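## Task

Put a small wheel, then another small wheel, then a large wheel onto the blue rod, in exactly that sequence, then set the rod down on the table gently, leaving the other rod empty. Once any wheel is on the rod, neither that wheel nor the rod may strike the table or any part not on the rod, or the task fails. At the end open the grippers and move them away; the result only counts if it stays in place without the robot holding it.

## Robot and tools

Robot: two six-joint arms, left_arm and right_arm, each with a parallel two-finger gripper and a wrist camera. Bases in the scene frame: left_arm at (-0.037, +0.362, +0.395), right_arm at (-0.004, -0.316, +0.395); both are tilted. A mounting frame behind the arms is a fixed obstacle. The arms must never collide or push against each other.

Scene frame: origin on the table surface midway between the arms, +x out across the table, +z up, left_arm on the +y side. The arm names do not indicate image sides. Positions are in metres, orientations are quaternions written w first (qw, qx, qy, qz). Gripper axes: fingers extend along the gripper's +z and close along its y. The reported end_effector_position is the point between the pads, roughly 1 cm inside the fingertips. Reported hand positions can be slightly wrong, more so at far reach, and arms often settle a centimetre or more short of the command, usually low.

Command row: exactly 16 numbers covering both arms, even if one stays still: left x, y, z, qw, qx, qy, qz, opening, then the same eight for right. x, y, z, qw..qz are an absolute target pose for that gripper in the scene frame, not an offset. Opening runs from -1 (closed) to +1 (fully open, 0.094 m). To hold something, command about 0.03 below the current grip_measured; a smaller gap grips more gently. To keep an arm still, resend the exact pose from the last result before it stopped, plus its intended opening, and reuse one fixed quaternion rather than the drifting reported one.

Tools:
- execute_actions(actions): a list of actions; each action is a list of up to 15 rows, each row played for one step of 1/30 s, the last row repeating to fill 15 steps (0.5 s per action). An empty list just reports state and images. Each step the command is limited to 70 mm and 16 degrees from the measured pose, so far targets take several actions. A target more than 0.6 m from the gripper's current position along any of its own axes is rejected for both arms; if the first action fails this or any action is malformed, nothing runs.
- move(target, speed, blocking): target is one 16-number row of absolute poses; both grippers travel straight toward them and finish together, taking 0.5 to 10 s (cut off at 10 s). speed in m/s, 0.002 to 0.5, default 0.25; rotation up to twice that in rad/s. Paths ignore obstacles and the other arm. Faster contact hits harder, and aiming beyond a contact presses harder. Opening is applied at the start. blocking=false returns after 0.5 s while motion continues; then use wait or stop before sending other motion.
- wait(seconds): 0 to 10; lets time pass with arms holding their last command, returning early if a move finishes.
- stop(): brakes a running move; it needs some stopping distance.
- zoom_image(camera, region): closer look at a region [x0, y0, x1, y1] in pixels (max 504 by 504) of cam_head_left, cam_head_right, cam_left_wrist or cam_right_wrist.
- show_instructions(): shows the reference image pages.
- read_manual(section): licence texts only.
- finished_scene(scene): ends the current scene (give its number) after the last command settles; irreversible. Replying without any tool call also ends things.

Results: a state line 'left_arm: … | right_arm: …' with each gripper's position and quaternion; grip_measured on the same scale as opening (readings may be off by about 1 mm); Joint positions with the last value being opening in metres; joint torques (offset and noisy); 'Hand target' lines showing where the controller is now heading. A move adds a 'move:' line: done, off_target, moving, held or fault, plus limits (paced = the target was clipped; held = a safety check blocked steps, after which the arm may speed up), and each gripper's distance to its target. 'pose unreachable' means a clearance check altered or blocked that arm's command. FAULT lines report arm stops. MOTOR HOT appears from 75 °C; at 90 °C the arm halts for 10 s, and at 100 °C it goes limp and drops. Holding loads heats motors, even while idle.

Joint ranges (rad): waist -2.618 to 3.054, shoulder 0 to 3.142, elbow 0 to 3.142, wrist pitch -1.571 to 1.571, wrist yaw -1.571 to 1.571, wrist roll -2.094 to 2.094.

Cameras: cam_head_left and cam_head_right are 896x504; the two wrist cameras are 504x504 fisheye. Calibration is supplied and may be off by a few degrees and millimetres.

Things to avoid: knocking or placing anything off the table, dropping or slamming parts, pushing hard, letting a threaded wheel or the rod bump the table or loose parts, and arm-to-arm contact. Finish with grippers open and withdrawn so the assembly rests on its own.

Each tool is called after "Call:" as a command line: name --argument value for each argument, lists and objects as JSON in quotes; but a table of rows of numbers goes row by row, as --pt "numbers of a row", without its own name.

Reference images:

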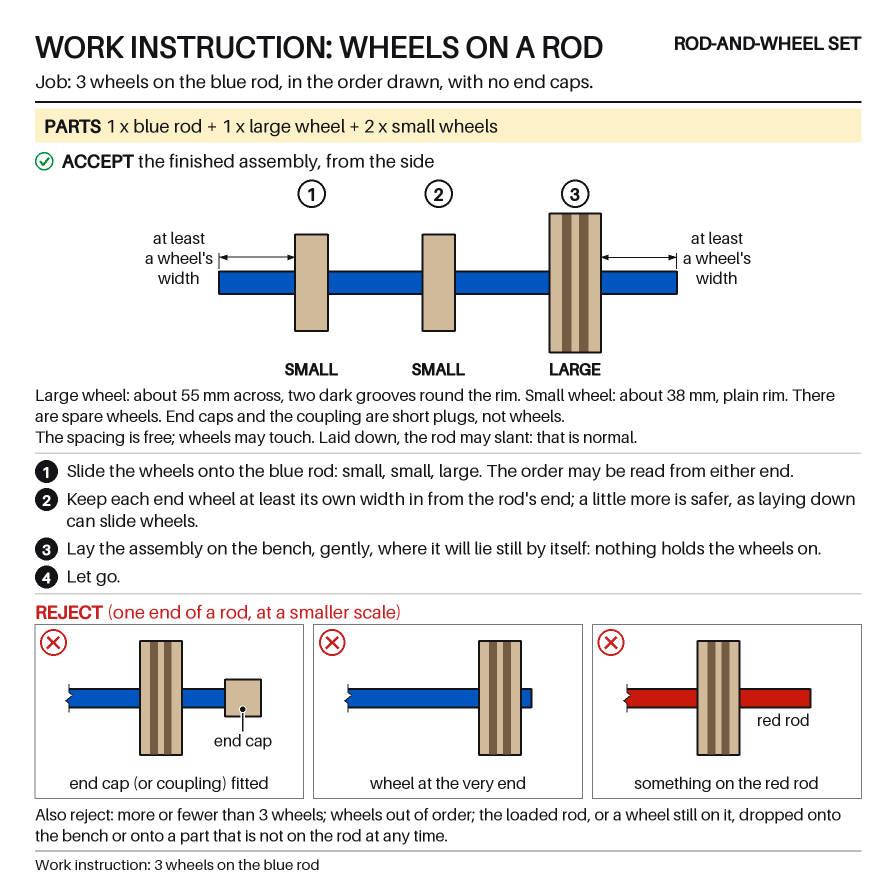

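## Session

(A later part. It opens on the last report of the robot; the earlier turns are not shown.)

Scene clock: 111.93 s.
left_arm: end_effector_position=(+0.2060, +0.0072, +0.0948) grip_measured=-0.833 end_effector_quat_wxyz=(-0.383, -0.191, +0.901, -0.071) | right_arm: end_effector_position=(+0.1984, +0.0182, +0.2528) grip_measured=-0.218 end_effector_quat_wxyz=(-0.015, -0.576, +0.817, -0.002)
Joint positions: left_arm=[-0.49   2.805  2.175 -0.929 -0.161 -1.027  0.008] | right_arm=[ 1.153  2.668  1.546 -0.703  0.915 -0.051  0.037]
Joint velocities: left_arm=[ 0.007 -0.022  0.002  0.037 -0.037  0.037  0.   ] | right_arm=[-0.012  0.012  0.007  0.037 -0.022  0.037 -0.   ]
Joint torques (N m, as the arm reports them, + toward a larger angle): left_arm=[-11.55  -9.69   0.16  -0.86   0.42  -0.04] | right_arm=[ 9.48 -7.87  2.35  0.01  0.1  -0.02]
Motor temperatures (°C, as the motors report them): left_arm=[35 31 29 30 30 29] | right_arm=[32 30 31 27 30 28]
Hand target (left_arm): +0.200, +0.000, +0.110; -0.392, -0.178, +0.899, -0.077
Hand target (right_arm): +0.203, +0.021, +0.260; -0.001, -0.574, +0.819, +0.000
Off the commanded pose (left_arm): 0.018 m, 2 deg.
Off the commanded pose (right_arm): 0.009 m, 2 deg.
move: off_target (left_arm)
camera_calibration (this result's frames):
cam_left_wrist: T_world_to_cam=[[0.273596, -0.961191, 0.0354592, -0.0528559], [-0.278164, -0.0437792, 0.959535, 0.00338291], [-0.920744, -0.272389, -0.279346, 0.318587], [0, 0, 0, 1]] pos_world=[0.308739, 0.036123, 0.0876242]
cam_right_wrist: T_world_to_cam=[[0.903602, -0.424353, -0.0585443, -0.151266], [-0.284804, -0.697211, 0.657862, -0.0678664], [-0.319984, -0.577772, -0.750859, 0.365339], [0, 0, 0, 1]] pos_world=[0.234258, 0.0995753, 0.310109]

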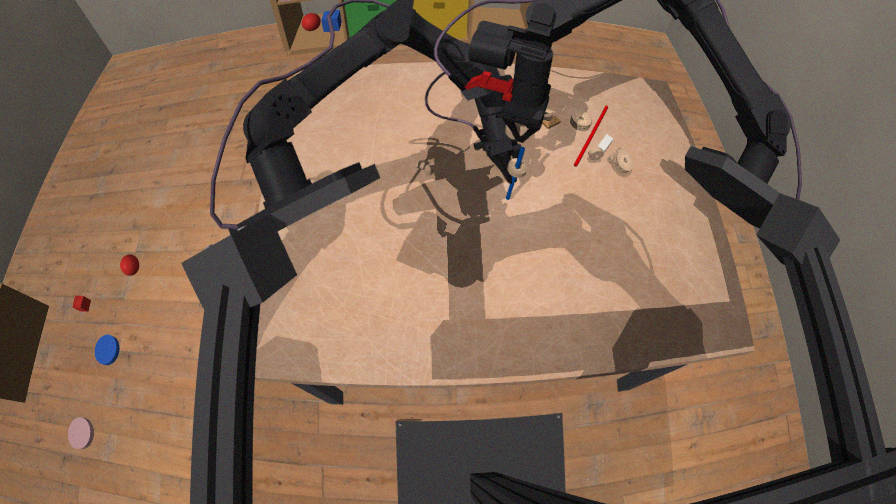

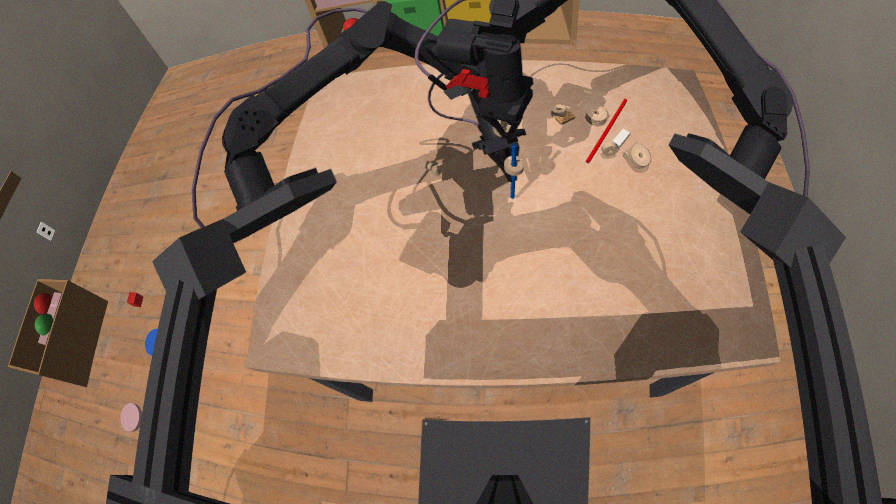

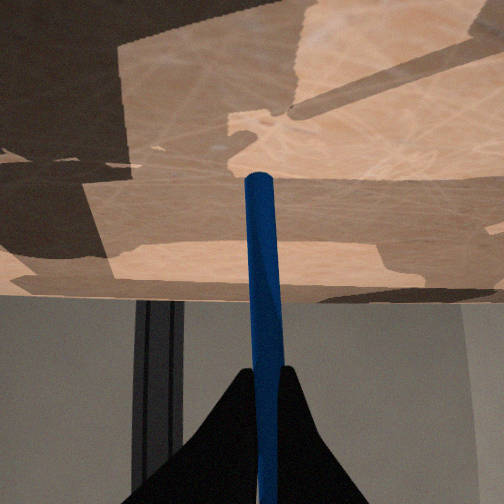

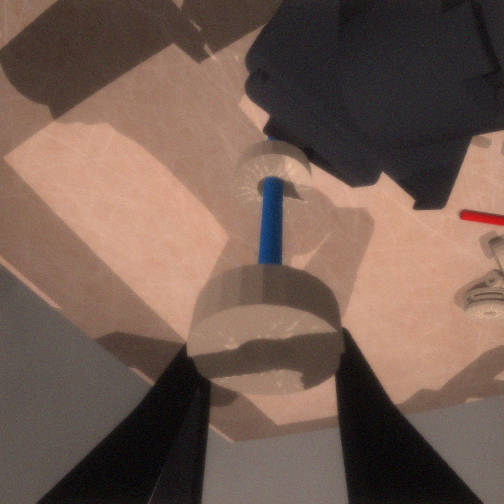

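Call:
move --target '[0.20,0.0,0.11,-0.392,-0.178,0.90,-0.077,-0.87,0.25,-0.15,0.05,0,-0.574,0.819,0,-0.25]'

Call:
move --target '[0.20,0.0,0.11,-0.392,-0.178,0.90,-0.077,-0.87,0.25,-0.15,0.022,0,-0.574,0.819,0,-0.25]' --speed 0.04

Call:
execute_actions --actions '[[[0.20,0.0,0.11,-0.392,-0.178,0.90,-0.077,-0.87,0.25,-0.15,0.022,0,-0.574,0.819,0,0.1]],[[0.20,0.0,0.11,-0.392,-0.178,0.90,-0.077,-0.87,0.25,-0.15,0.022,0,-0.574,0.819,0,0.1]]]'

Scene clock: 114.10 s.
left_arm: end_effector_position=(+0.2035, +0.0059, +0.0952) grip_measured=-0.833 end_effector_quat_wxyz=(-0.384, -0.192, +0.900, -0.068) | right_arm: end_effector_position=(+0.2636, -0.1581, +0.0497) grip_measured=-0.218 end_effector_quat_wxyz=(-0.006, -0.559, +0.829, -0.010)
Joint positions: left_arm=[-0.494  2.809  2.175 -0.929 -0.161 -1.037  0.008] | right_arm=[ 0.411  2.484  1.009  0.557  0.763 -1.153  0.037]
Joint velocities: left_arm=[-0.007 -0.022 -0.007  0.022 -0.037  0.022  0.   ] | right_arm=[-0.017 -0.002 -0.007 -0.007  0.007  0.022 -0.001]
Joint torques (N m, as the arm reports them, + toward a larger angle): left_arm=[-11.37  -9.96   0.21  -0.87   0.42   0.06] | right_arm=[ 7.41 -4.52 -2.51  0.12 -0.19 -0.01]
Motor temperatures (°C, as the motors report them): left_arm=[35 31 29 30 30 29] | right_arm=[32 30 30 27 30 28]
Hand target (left_arm): +0.200, +0.000, +0.110; -0.392, -0.178, +0.899, -0.077
Hand target (right_arm): +0.250, -0.147, +0.053; -0.002, -0.573, +0.819, +0.004
Off the commanded pose (left_arm): 0.016 m, 2 deg.
Off the commanded pose (right_arm): 0.016 m, 2 deg.
move: off_target (left_arm, right_arm)
camera_calibration (this result's frames):
cam_left_wrist: T_world_to_cam=[[0.275171, -0.960942, 0.0295153, -0.0531549], [-0.274389, -0.0490754, 0.960366, 0.00146517], [-0.921407, -0.272364, -0.277176, 0.316003], [0, 0, 0, 1]] pos_world=[0.306197, 0.035061, 0.0877504]
cam_right_wrist: T_world_to_cam=[[0.886631, -0.461117, -0.0354494, -0.299402], [-0.328625, -0.682097, 0.65326, -0.0244573], [-0.32541, -0.567551, -0.756303, 0.135075], [0, 0, 0, 1]] pos_world=[0.301376, -0.0780798, 0.107521]

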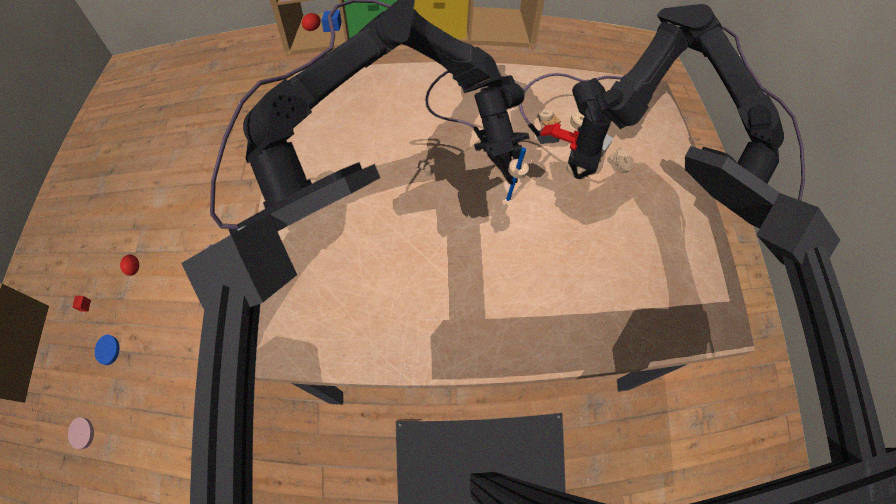

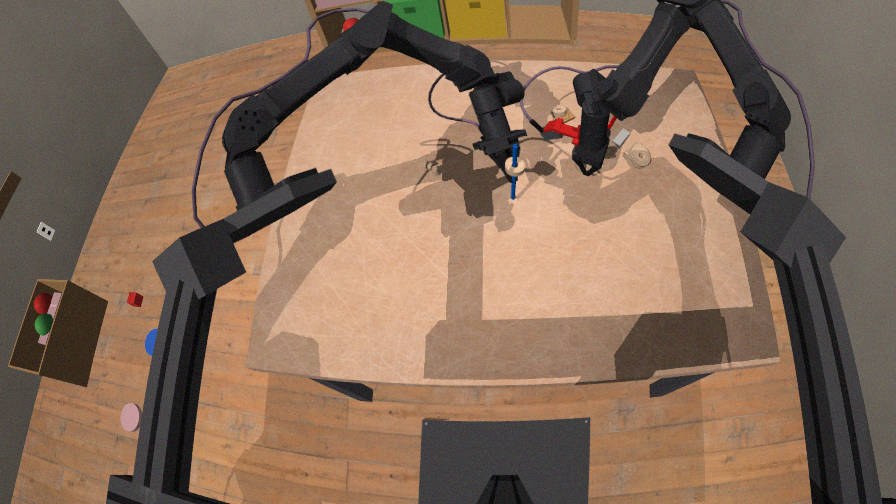

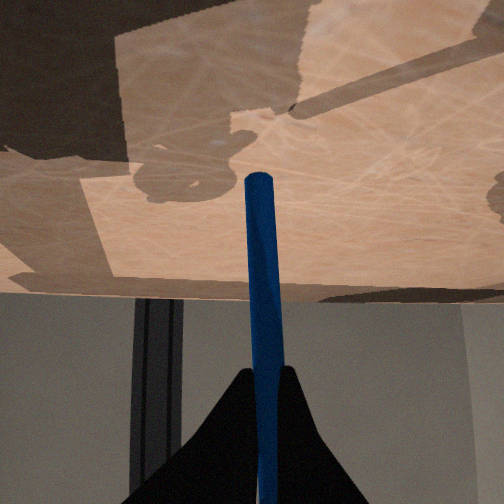

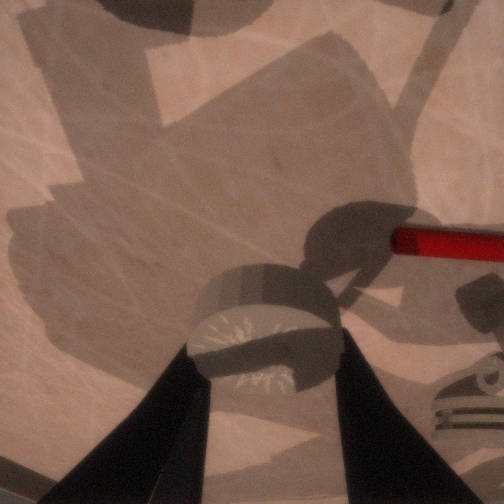

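Scene clock: 115.20 s.
left_arm: end_effector_position=(+0.2039, +0.0071, +0.0940) grip_measured=-0.833 end_effector_quat_wxyz=(-0.384, -0.194, +0.900, -0.067) | right_arm: end_effector_position=(+0.2468, -0.1569, +0.0249) grip_measured=-0.218 end_effector_quat_wxyz=(-0.011, -0.574, +0.818, -0.003)
Joint positions: left_arm=[-0.49   2.809  2.175 -0.929 -0.161 -1.037  0.008] | right_arm=[ 0.366  2.575  1.042  0.628  0.73  -1.226  0.037]
Joint velocities: left_arm=[ 0.002 -0.007  0.007  0.037 -0.007  0.051 -0.   ] | right_arm=[-0.017 -0.002  0.012 -0.022  0.037 -0.051 -0.001]
Joint torques (N m, as the arm reports them, + toward a larger angle): left_arm=[-11.47  -9.97   0.21  -0.87   0.41   0.06] | right_arm=[ 6.31 -4.26  0.03  0.1  -0.18 -0.05]
Motor temperatures (°C, as the motors report them): left_arm=[35 32 29 30 30 29] | right_arm=[31 30 30 27 30 28]
Hand target (left_arm): +0.200, +0.000, +0.110; -0.392, -0.178, +0.899, -0.077
Hand target (right_arm): +0.250, -0.150, +0.023; +0.000, -0.574, +0.819, +0.000
Off the commanded pose (left_arm): 0.018 m, 2 deg.
Off the commanded pose (right_arm): 0.008 m, 1 deg.
move: off_target (left_arm)
camera_calibration (this result's frames):
cam_left_wrist: T_world_to_cam=[[0.277143, -0.960455, 0.0267943, -0.0521851], [-0.273042, -0.0519891, 0.960596, 0.00247858], [-0.921216, -0.273538, -0.276653, 0.316229], [0, 0, 0, 1]] pos_world=[0.306455, 0.0365083, 0.0865031]
cam_right_wrist: T_world_to_cam=[[0.902634, -0.427233, -0.0521864, -0.283], [-0.292216, -0.697322, 0.654486, -0.0244139], [-0.316009, -0.575511, -0.754271, 0.107951], [0, 0, 0, 1]] pos_world=[0.282425, -0.0758043, 0.0826342]

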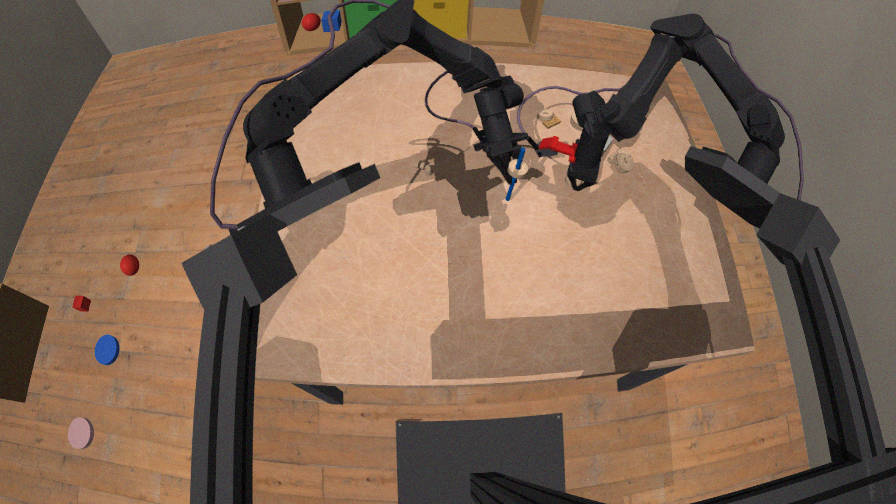

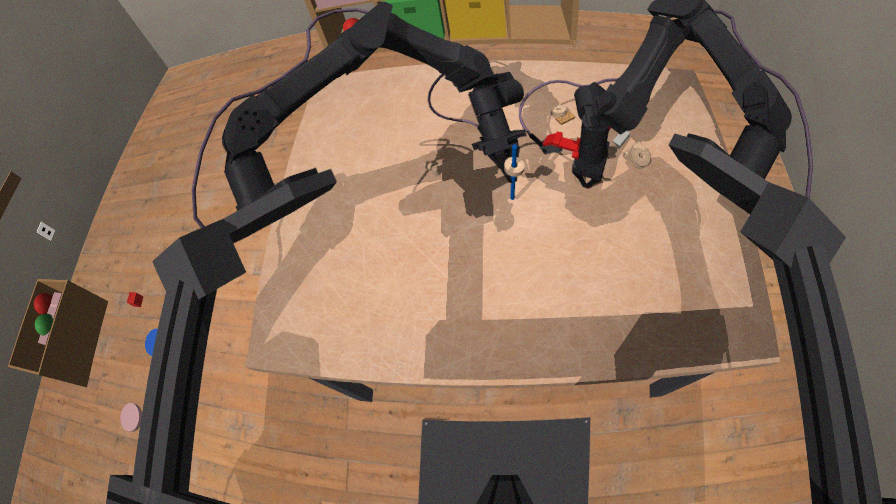

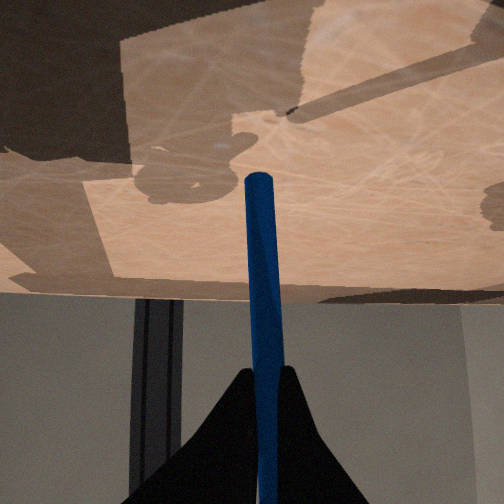

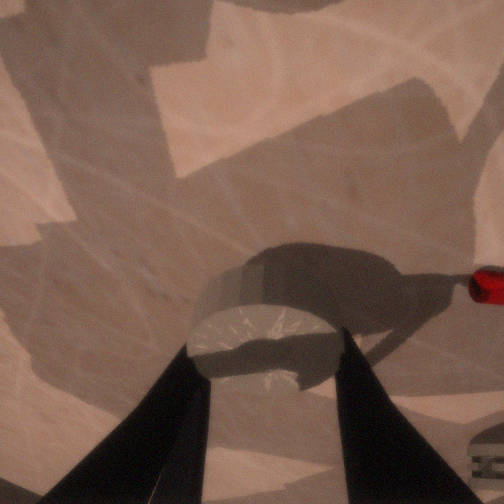

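Scene clock: 116.20 s.
left_arm: end_effector_position=(+0.2039, +0.0071, +0.0940) grip_measured=-0.833 end_effector_quat_wxyz=(-0.384, -0.194, +0.900, -0.067) | right_arm: end_effector_position=(+0.2478, -0.1567, +0.0249) grip_measured=+0.098 end_effector_quat_wxyz=(-0.010, -0.575, +0.818, -0.004)
Joint positions: left_arm=[-0.49   2.809  2.175 -0.929 -0.161 -1.037  0.008] | right_arm=[ 0.366  2.575  1.042  0.633  0.729 -1.23   0.052]
Joint velocities: left_arm=[-0.002  0.022 -0.002 -0.007 -0.037 -0.051  0.001] | right_arm=[-0.012 -0.002  0.002 -0.022 -0.022 -0.007  0.001]
Joint torques (N m, as the arm reports them, + toward a larger angle): left_arm=[-11.58  -9.98   0.12  -0.87   0.42   0.06] | right_arm=[ 6.13 -4.24  0.29  0.06 -0.16 -0.12]
Motor temperatures (°C, as the motors report them): left_arm=[35 32 29 30 30 29] | right_arm=[31 30 30 27 30 28]
Hand target (left_arm): +0.200, +0.000, +0.110; -0.392, -0.178, +0.899, -0.077
Hand target (right_arm): +0.250, -0.150, +0.022; -0.000, -0.574, +0.819, -0.000
Off the commanded pose (left_arm): 0.018 m, 2 deg.
Off the commanded pose (right_arm): 0.008 m, 1 deg.
camera_calibration (this result's frames):
cam_left_wrist: T_world_to_cam=[[0.277143, -0.960455, 0.0267943, -0.0521851], [-0.273042, -0.0519891, 0.960596, 0.00247858], [-0.921216, -0.273538, -0.276653, 0.316229], [0, 0, 0, 1]] pos_world=[0.306455, 0.0365083, 0.0865031]
cam_right_wrist: T_world_to_cam=[[0.903061, -0.426669, -0.0493389, -0.283914], [-0.294237, -0.69823, 0.652609, -0.0235625], [-0.312898, -0.574829, -0.756086, 0.107754], [0, 0, 0, 1]] pos_world=[0.283175, -0.0756495, 0.0828403]

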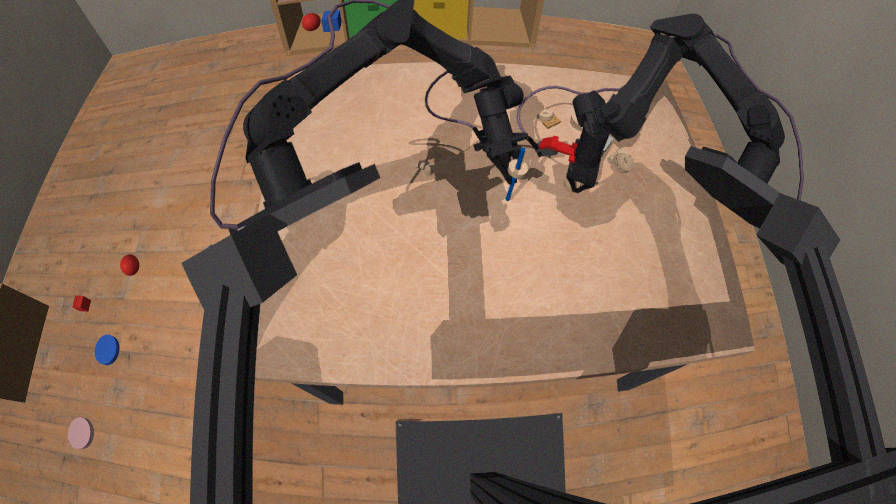

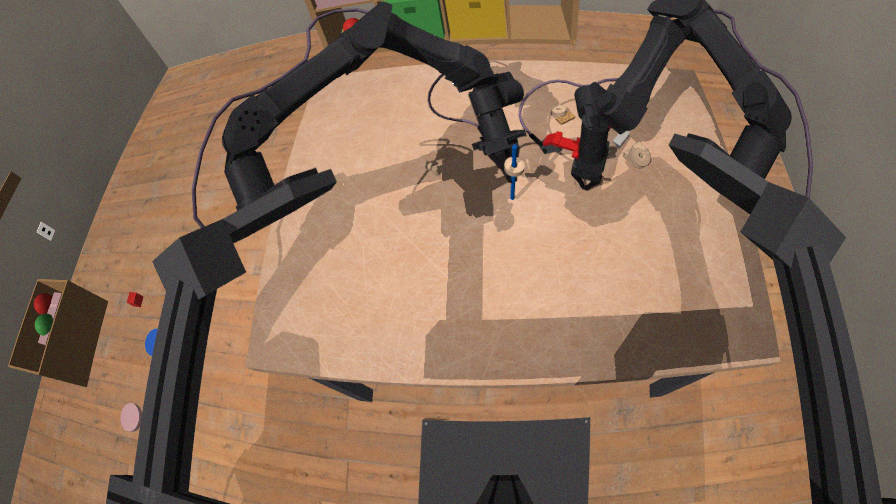

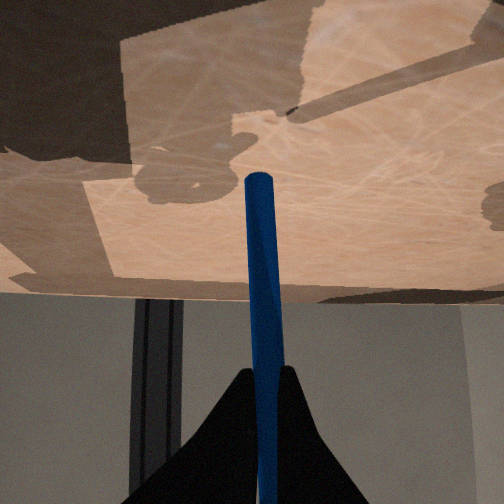

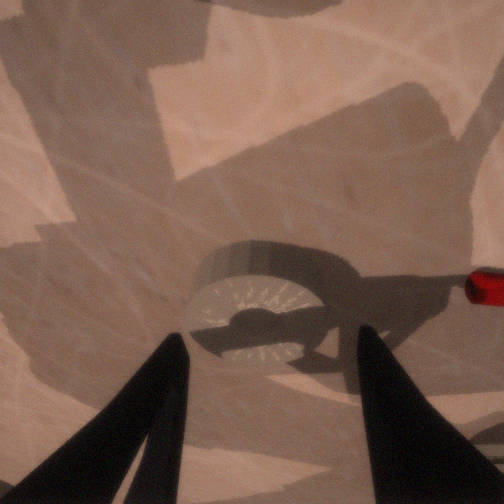

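Call:
move --target '[0.20,0.0,0.11,-0.392,-0.178,0.90,-0.077,-0.87,0.248,-0.146,0.009,0,-0.574,0.819,0,0.1]' --speed 0.04

Call:
execute_actions --actions '[[[0.20,0.0,0.11,-0.392,-0.178,0.90,-0.077,-0.87,0.248,-0.146,0.009,0,-0.574,0.819,0,-0.25]],[[0.20,0.0,0.11,-0.392,-0.178,0.90,-0.077,-0.87,0.248,-0.146,0.009,0,-0.574,0.819,0,-0.25]]]'

Call:
move --target '[0.20,0.0,0.11,-0.392,-0.178,0.90,-0.077,-0.87,0.205,0.035,0.32,0,-0.574,0.819,0,-0.25]'

Scene clock: 117.47 s.
left_arm: end_effector_position=(+0.2038, +0.0071, +0.0941) grip_measured=-0.833 end_effector_quat_wxyz=(-0.384, -0.194, +0.900, -0.068) | right_arm: end_effector_position=(+0.2459, -0.1537, +0.0139) grip_measured=+0.098 end_effector_quat_wxyz=(-0.011, -0.575, +0.818, -0.005)
Joint positions: left_arm=[-0.49   2.809  2.175 -0.929 -0.161 -1.037  0.008] | right_arm=[ 0.353  2.618  1.081  0.644  0.725 -1.242  0.052]
Joint velocities: left_arm=[-0.007  0.022 -0.007 -0.037 -0.081  0.037 -0.001] | right_arm=[-0.012 -0.002  0.002  0.037 -0.022 -0.022 -0.001]
Joint torques (N m, as the arm reports them, + toward a larger angle): left_arm=[-11.65  -9.99   0.17  -0.86   0.41   0.06] | right_arm=[ 6.03 -3.79  0.54  0.11 -0.2  -0.02]
Motor temperatures (°C, as the motors report them): left_arm=[35 32 29 30 30 29] | right_arm=[31 30 30 27 30 28]
Hand target (left_arm): +0.200, +0.000, +0.110; -0.392, -0.178, +0.899, -0.077
Hand target (right_arm): +0.248, -0.146, +0.010; +0.000, -0.574, +0.819, +0.000
Off the commanded pose (left_arm): 0.018 m, 2 deg.
Off the commanded pose (right_arm): 0.009 m, 1 deg.
move: off_target (left_arm)
camera_calibration (this result's frames):
cam_left_wrist: T_world_to_cam=[[0.277292, -0.960407, 0.0269708, -0.0522743], [-0.272801, -0.0517857, 0.960676, 0.00237228], [-0.921243, -0.273745, -0.27636, 0.316185], [0, 0, 0, 1]] pos_world=[0.306426, 0.0364725, 0.0865118]
cam_right_wrist: T_world_to_cam=[[0.902952, -0.427027, -0.0482267, -0.281548], [-0.294132, -0.69593, 0.655108, -0.0144807], [-0.313311, -0.577346, -0.753994, 0.100339], [0, 0, 0, 1]] pos_world=[0.281403, -0.0723761, 0.071563]

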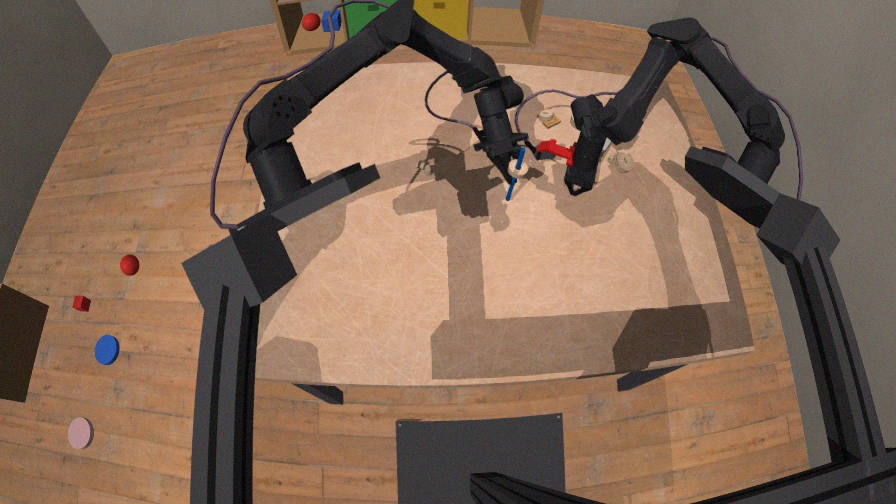

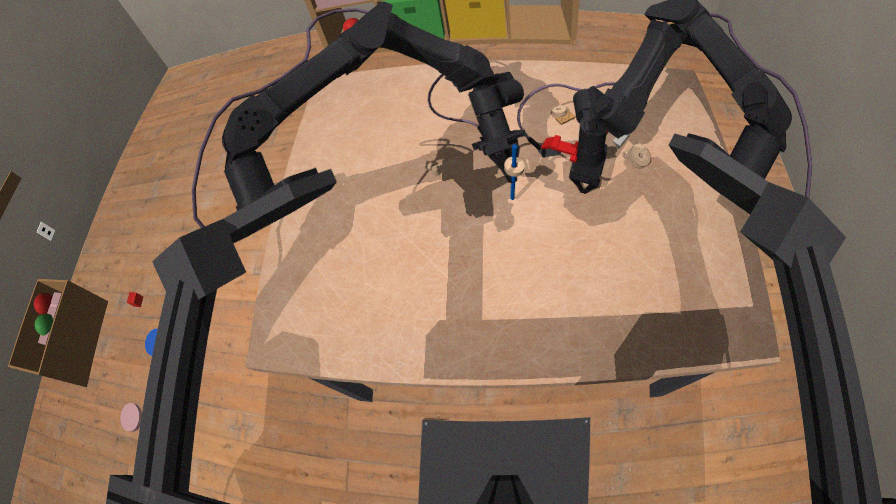

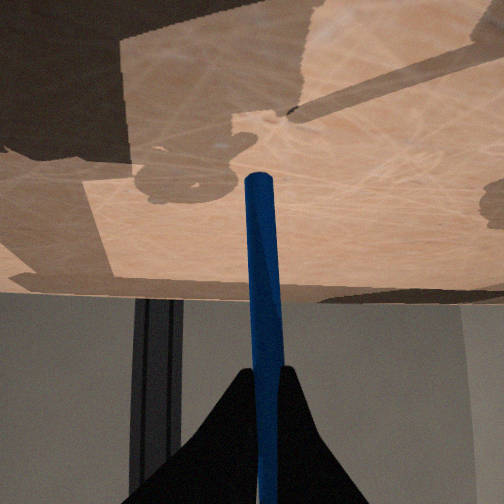

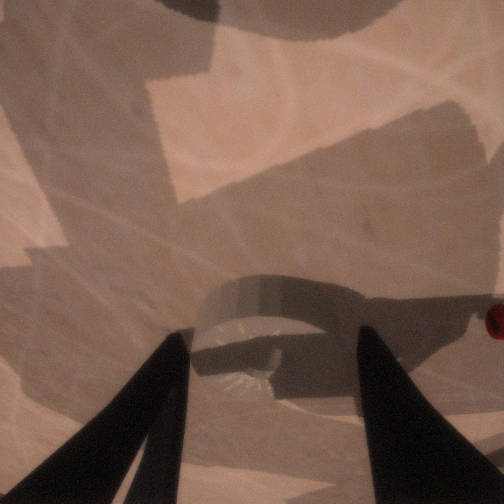

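Scene clock: 118.47 s.
left_arm: end_effector_position=(+0.2038, +0.0071, +0.0941) grip_measured=-0.833 end_effector_quat_wxyz=(-0.384, -0.194, +0.900, -0.068) | right_arm: end_effector_position=(+0.2472, -0.1534, +0.0138) grip_measured=-0.200 end_effector_quat_wxyz=(-0.009, -0.574, +0.819, -0.006)
Joint positions: left_arm=[-0.49   2.809  2.175 -0.929 -0.161 -1.037  0.008] | right_arm=[ 0.353  2.618  1.082  0.648  0.724 -1.244  0.038]
Joint velocities: left_arm=[-0.007 -0.007 -0.002  0.037 -0.007  0.037 -0.001] | right_arm=[-0.002 -0.002 -0.007 -0.007 -0.037  0.066  0.   ]
Joint torques (N m, as the arm reports them, + toward a larger angle): left_arm=[-11.61  -9.97   0.21  -0.86   0.42   0.06] | right_arm=[ 5.95 -3.87  0.85  0.11 -0.19 -0.03]
Motor temperatures (°C, as the motors report them): left_arm=[35 32 29 30 30 29] | right_arm=[31 30 30 27 30 28]
Hand target (left_arm): +0.200, +0.000, +0.110; -0.392, -0.178, +0.899, -0.077
Hand target (right_arm): +0.248, -0.146, +0.009; +0.000, -0.574, +0.819, -0.000
Off the commanded pose (left_arm): 0.018 m, 2 deg.
Off the commanded pose (right_arm): 0.009 m, 1 deg.
camera_calibration (this result's frames):
cam_left_wrist: T_world_to_cam=[[0.277292, -0.960407, 0.0269708, -0.0522743], [-0.272801, -0.0517857, 0.960676, 0.00237228], [-0.921243, -0.273745, -0.27636, 0.316185], [0, 0, 0, 1]] pos_world=[0.306426, 0.0364725, 0.0865118]
cam_right_wrist: T_world_to_cam=[[0.902729, -0.427818, -0.04529, -0.282708], [-0.297238, -0.69635, 0.653258, -0.0131309], [-0.311013, -0.576253, -0.755779, 0.100432], [0, 0, 0, 1]] pos_world=[0.282542, -0.0722171, 0.0716786]

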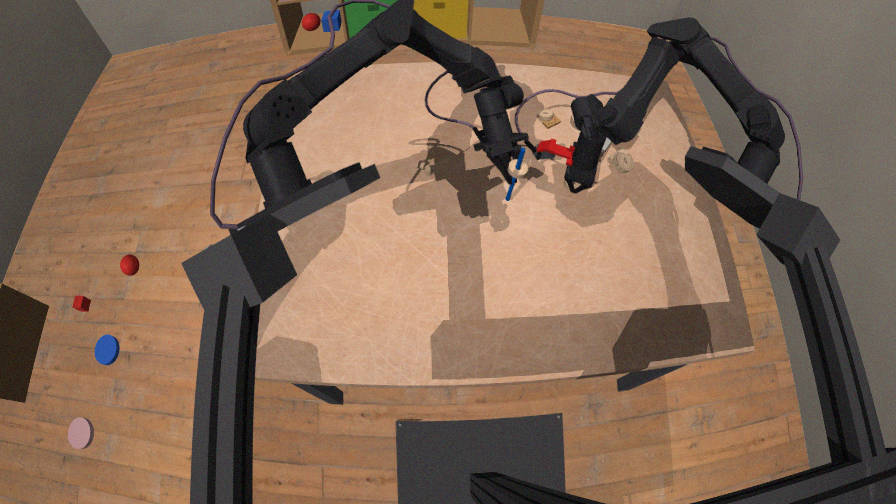

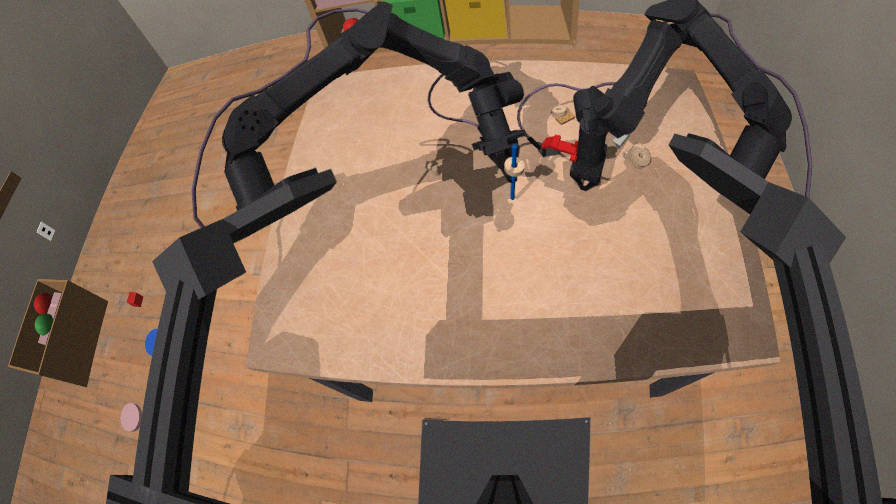

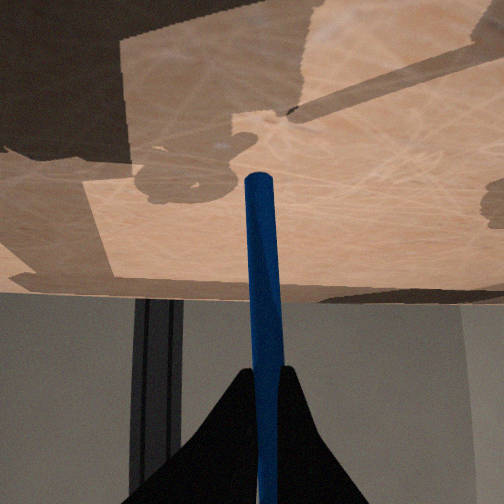

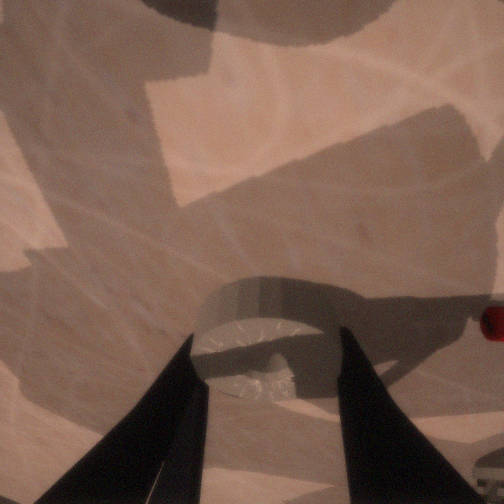

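Scene clock: 120.83 s.
left_arm: end_effector_position=(+0.2115, +0.0079, +0.1023) grip_measured=-0.833 end_effector_quat_wxyz=(-0.387, -0.190, +0.899, -0.076) | right_arm: end_effector_position=(+0.2082, +0.0258, +0.3106) grip_measured=-0.200 end_effector_quat_wxyz=(+0.000, -0.571, +0.821, -0.009)
Joint positions: left_arm=[-0.493  2.786  2.175 -0.947 -0.147 -1.025  0.008] | right_arm=[ 1.263  2.648  1.674 -0.961  0.911  0.112  0.038]
Joint velocities: left_arm=[-0.022  0.002 -0.002 -0.022  0.007  0.037 -0.001] | right_arm=[-0.002  0.012  0.017  0.037  0.022 -0.022  0.   ]
Joint torques (N m, as the arm reports them, + toward a larger angle): left_arm=[-11.44  -8.42   0.1   -0.65   0.32  -0.05] | right_arm=[ 9.58 -5.91  6.02 -0.22 -0.15  0.08]
Motor temperatures (°C, as the motors report them): left_arm=[35 32 29 30 30 29] | right_arm=[32 30 30 27 30 28]
Hand target (left_arm): +0.200, +0.001, +0.110; -0.392, -0.178, +0.899, -0.077
Hand target (right_arm): +0.205, +0.031, +0.317; +0.003, -0.575, +0.818, -0.005
Off the commanded pose (left_arm): 0.016 m, 2 deg.
Off the commanded pose (right_arm): 0.014 m, 1 deg.
move: off_target (left_arm, right_arm); limits=paced
camera_calibration (this result's frames):
cam_left_wrist: T_world_to_cam=[[0.276929, -0.959839, 0.0449315, -0.0556304], [-0.271137, -0.0331962, 0.961968, -0.00406907], [-0.921843, -0.27858, -0.26944, 0.325249], [0, 0, 0, 1]] pos_world=[0.314131, 0.0370766, 0.0940492]
cam_right_wrist: T_world_to_cam=[[0.900229, -0.434295, -0.0312312, -0.161004], [-0.314409, -0.69799, 0.643395, -0.0870901], [-0.301223, -0.569384, -0.764897, 0.416468], [0, 0, 0, 1]] pos_world=[0.243008, 0.106419, 0.36956]

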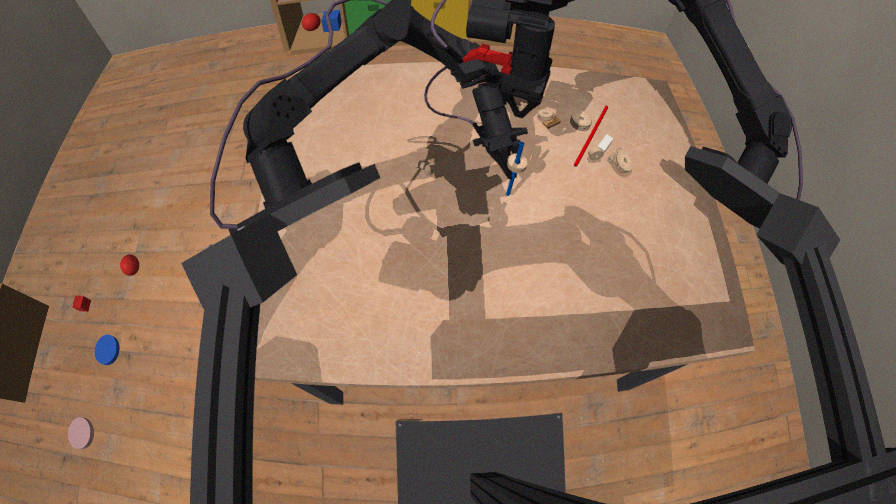

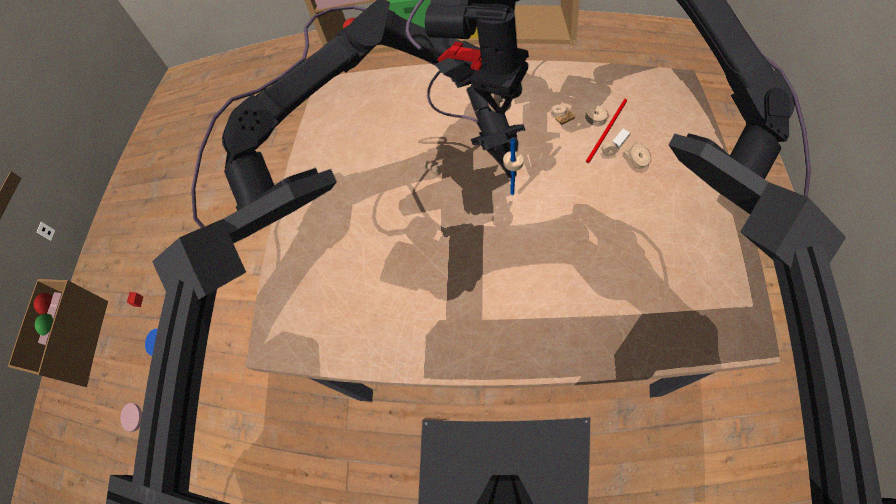

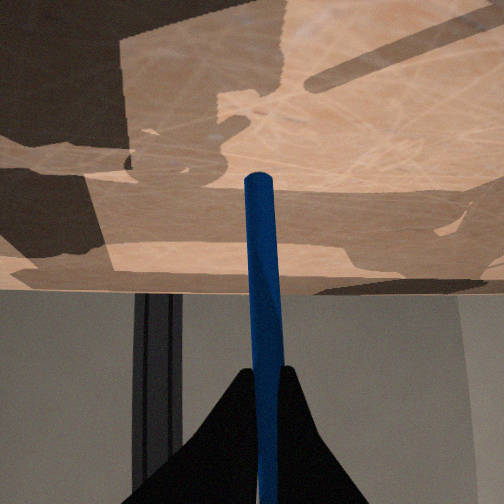

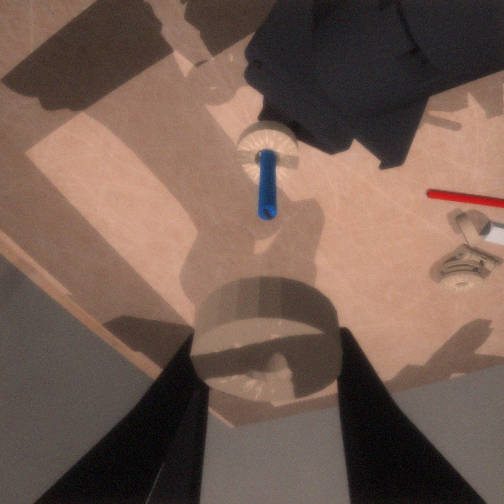

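Call:
move --target '[0.205,0.0,0.115,-0.392,-0.178,0.90,-0.077,-0.87,0.209,0.018,0.262,0,-0.574,0.819,0,-0.25]' --speed 0.08

Scene clock: 122.20 s.
left_arm: end_effector_position=(+0.2109, +0.0071, +0.1037) grip_measured=-0.833 end_effector_quat_wxyz=(-0.387, -0.190, +0.899, -0.075) | right_arm: end_effector_position=(+0.2055, +0.0152, +0.2551) grip_measured=-0.200 end_effector_quat_wxyz=(-0.015, -0.575, +0.818, -0.001)
Joint positions: left_arm=[-0.496  2.786  2.175 -0.949 -0.149 -1.03   0.008] | right_arm=[ 1.145  2.648  1.544 -0.71   0.916 -0.061  0.038]
Joint velocities: left_arm=[-0.012 -0.007 -0.002  0.022 -0.007  0.037  0.   ] | right_arm=[-0.002 -0.002 -0.017  0.022 -0.066 -0.051 -0.001]
Joint torques (N m, as the arm reports them, + toward a larger angle): left_arm=[-11.53  -8.89   1.33  -0.87   0.33  -0.04] | right_arm=[ 9.5  -7.64  2.3   0.03  0.06 -0.05]
Motor temperatures (°C, as the motors report them): left_arm=[35 32 29 30 30 29] | right_arm=[32 30 30 27 30 28]
Hand target (left_arm): +0.205, +0.000, +0.115; -0.392, -0.178, +0.900, -0.077
Hand target (right_arm): +0.209, +0.018, +0.262; -0.001, -0.574, +0.819, +0.000
Off the commanded pose (left_arm): 0.015 m, 2 deg.
Off the commanded pose (right_arm): 0.008 m, 2 deg.
move: off_target (left_arm)
camera_calibration (this result's frames):
cam_left_wrist: T_world_to_cam=[[0.275555, -0.96033, 0.0428527, -0.0557227], [-0.27103, -0.0348443, 0.96194, -0.00555808], [-0.922286, -0.276682, -0.26988, 0.324939], [0, 0, 0, 1]] pos_world=[0.313535, 0.0361986, 0.0954289]
cam_right_wrist: T_world_to_cam=[[0.9025, -0.42661, -0.0591429, -0.158433], [-0.28641, -0.697036, 0.657351, -0.0689777], [-0.321657, -0.57632, -0.75126, 0.367994], [0, 0, 0, 1]] pos_world=[0.241598, 0.0964134, 0.312432]

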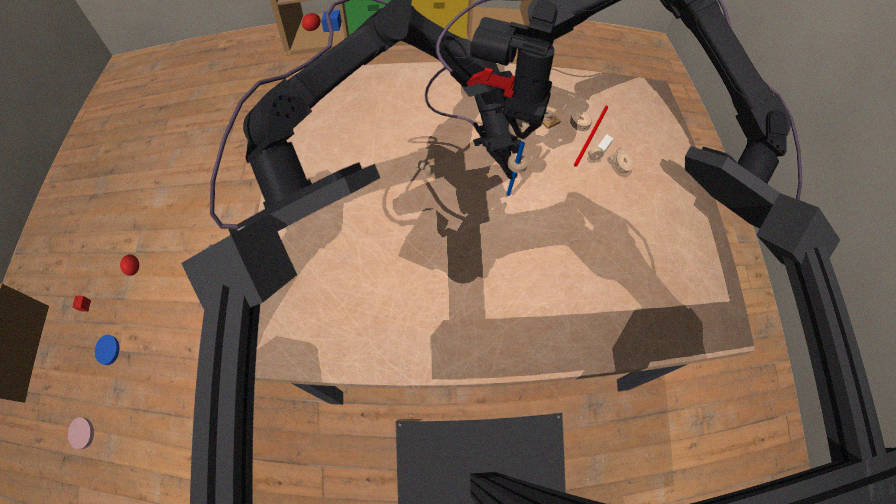

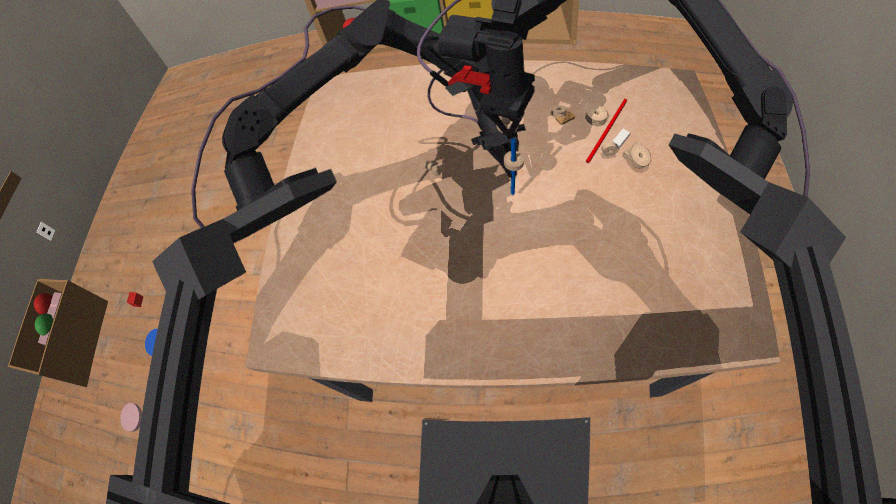

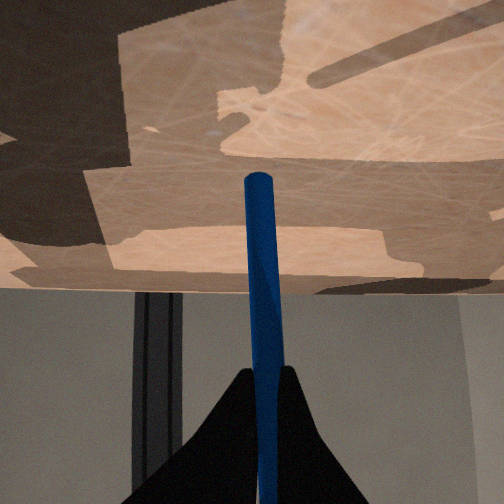

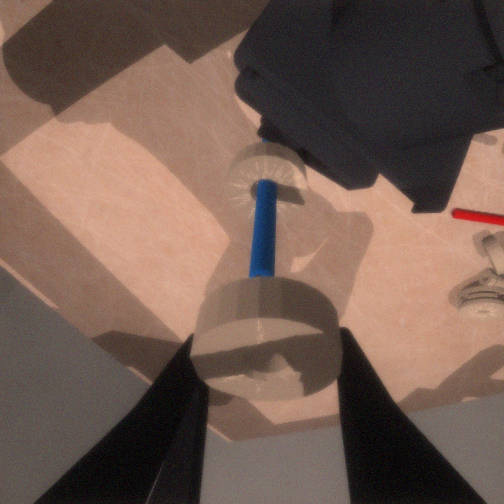

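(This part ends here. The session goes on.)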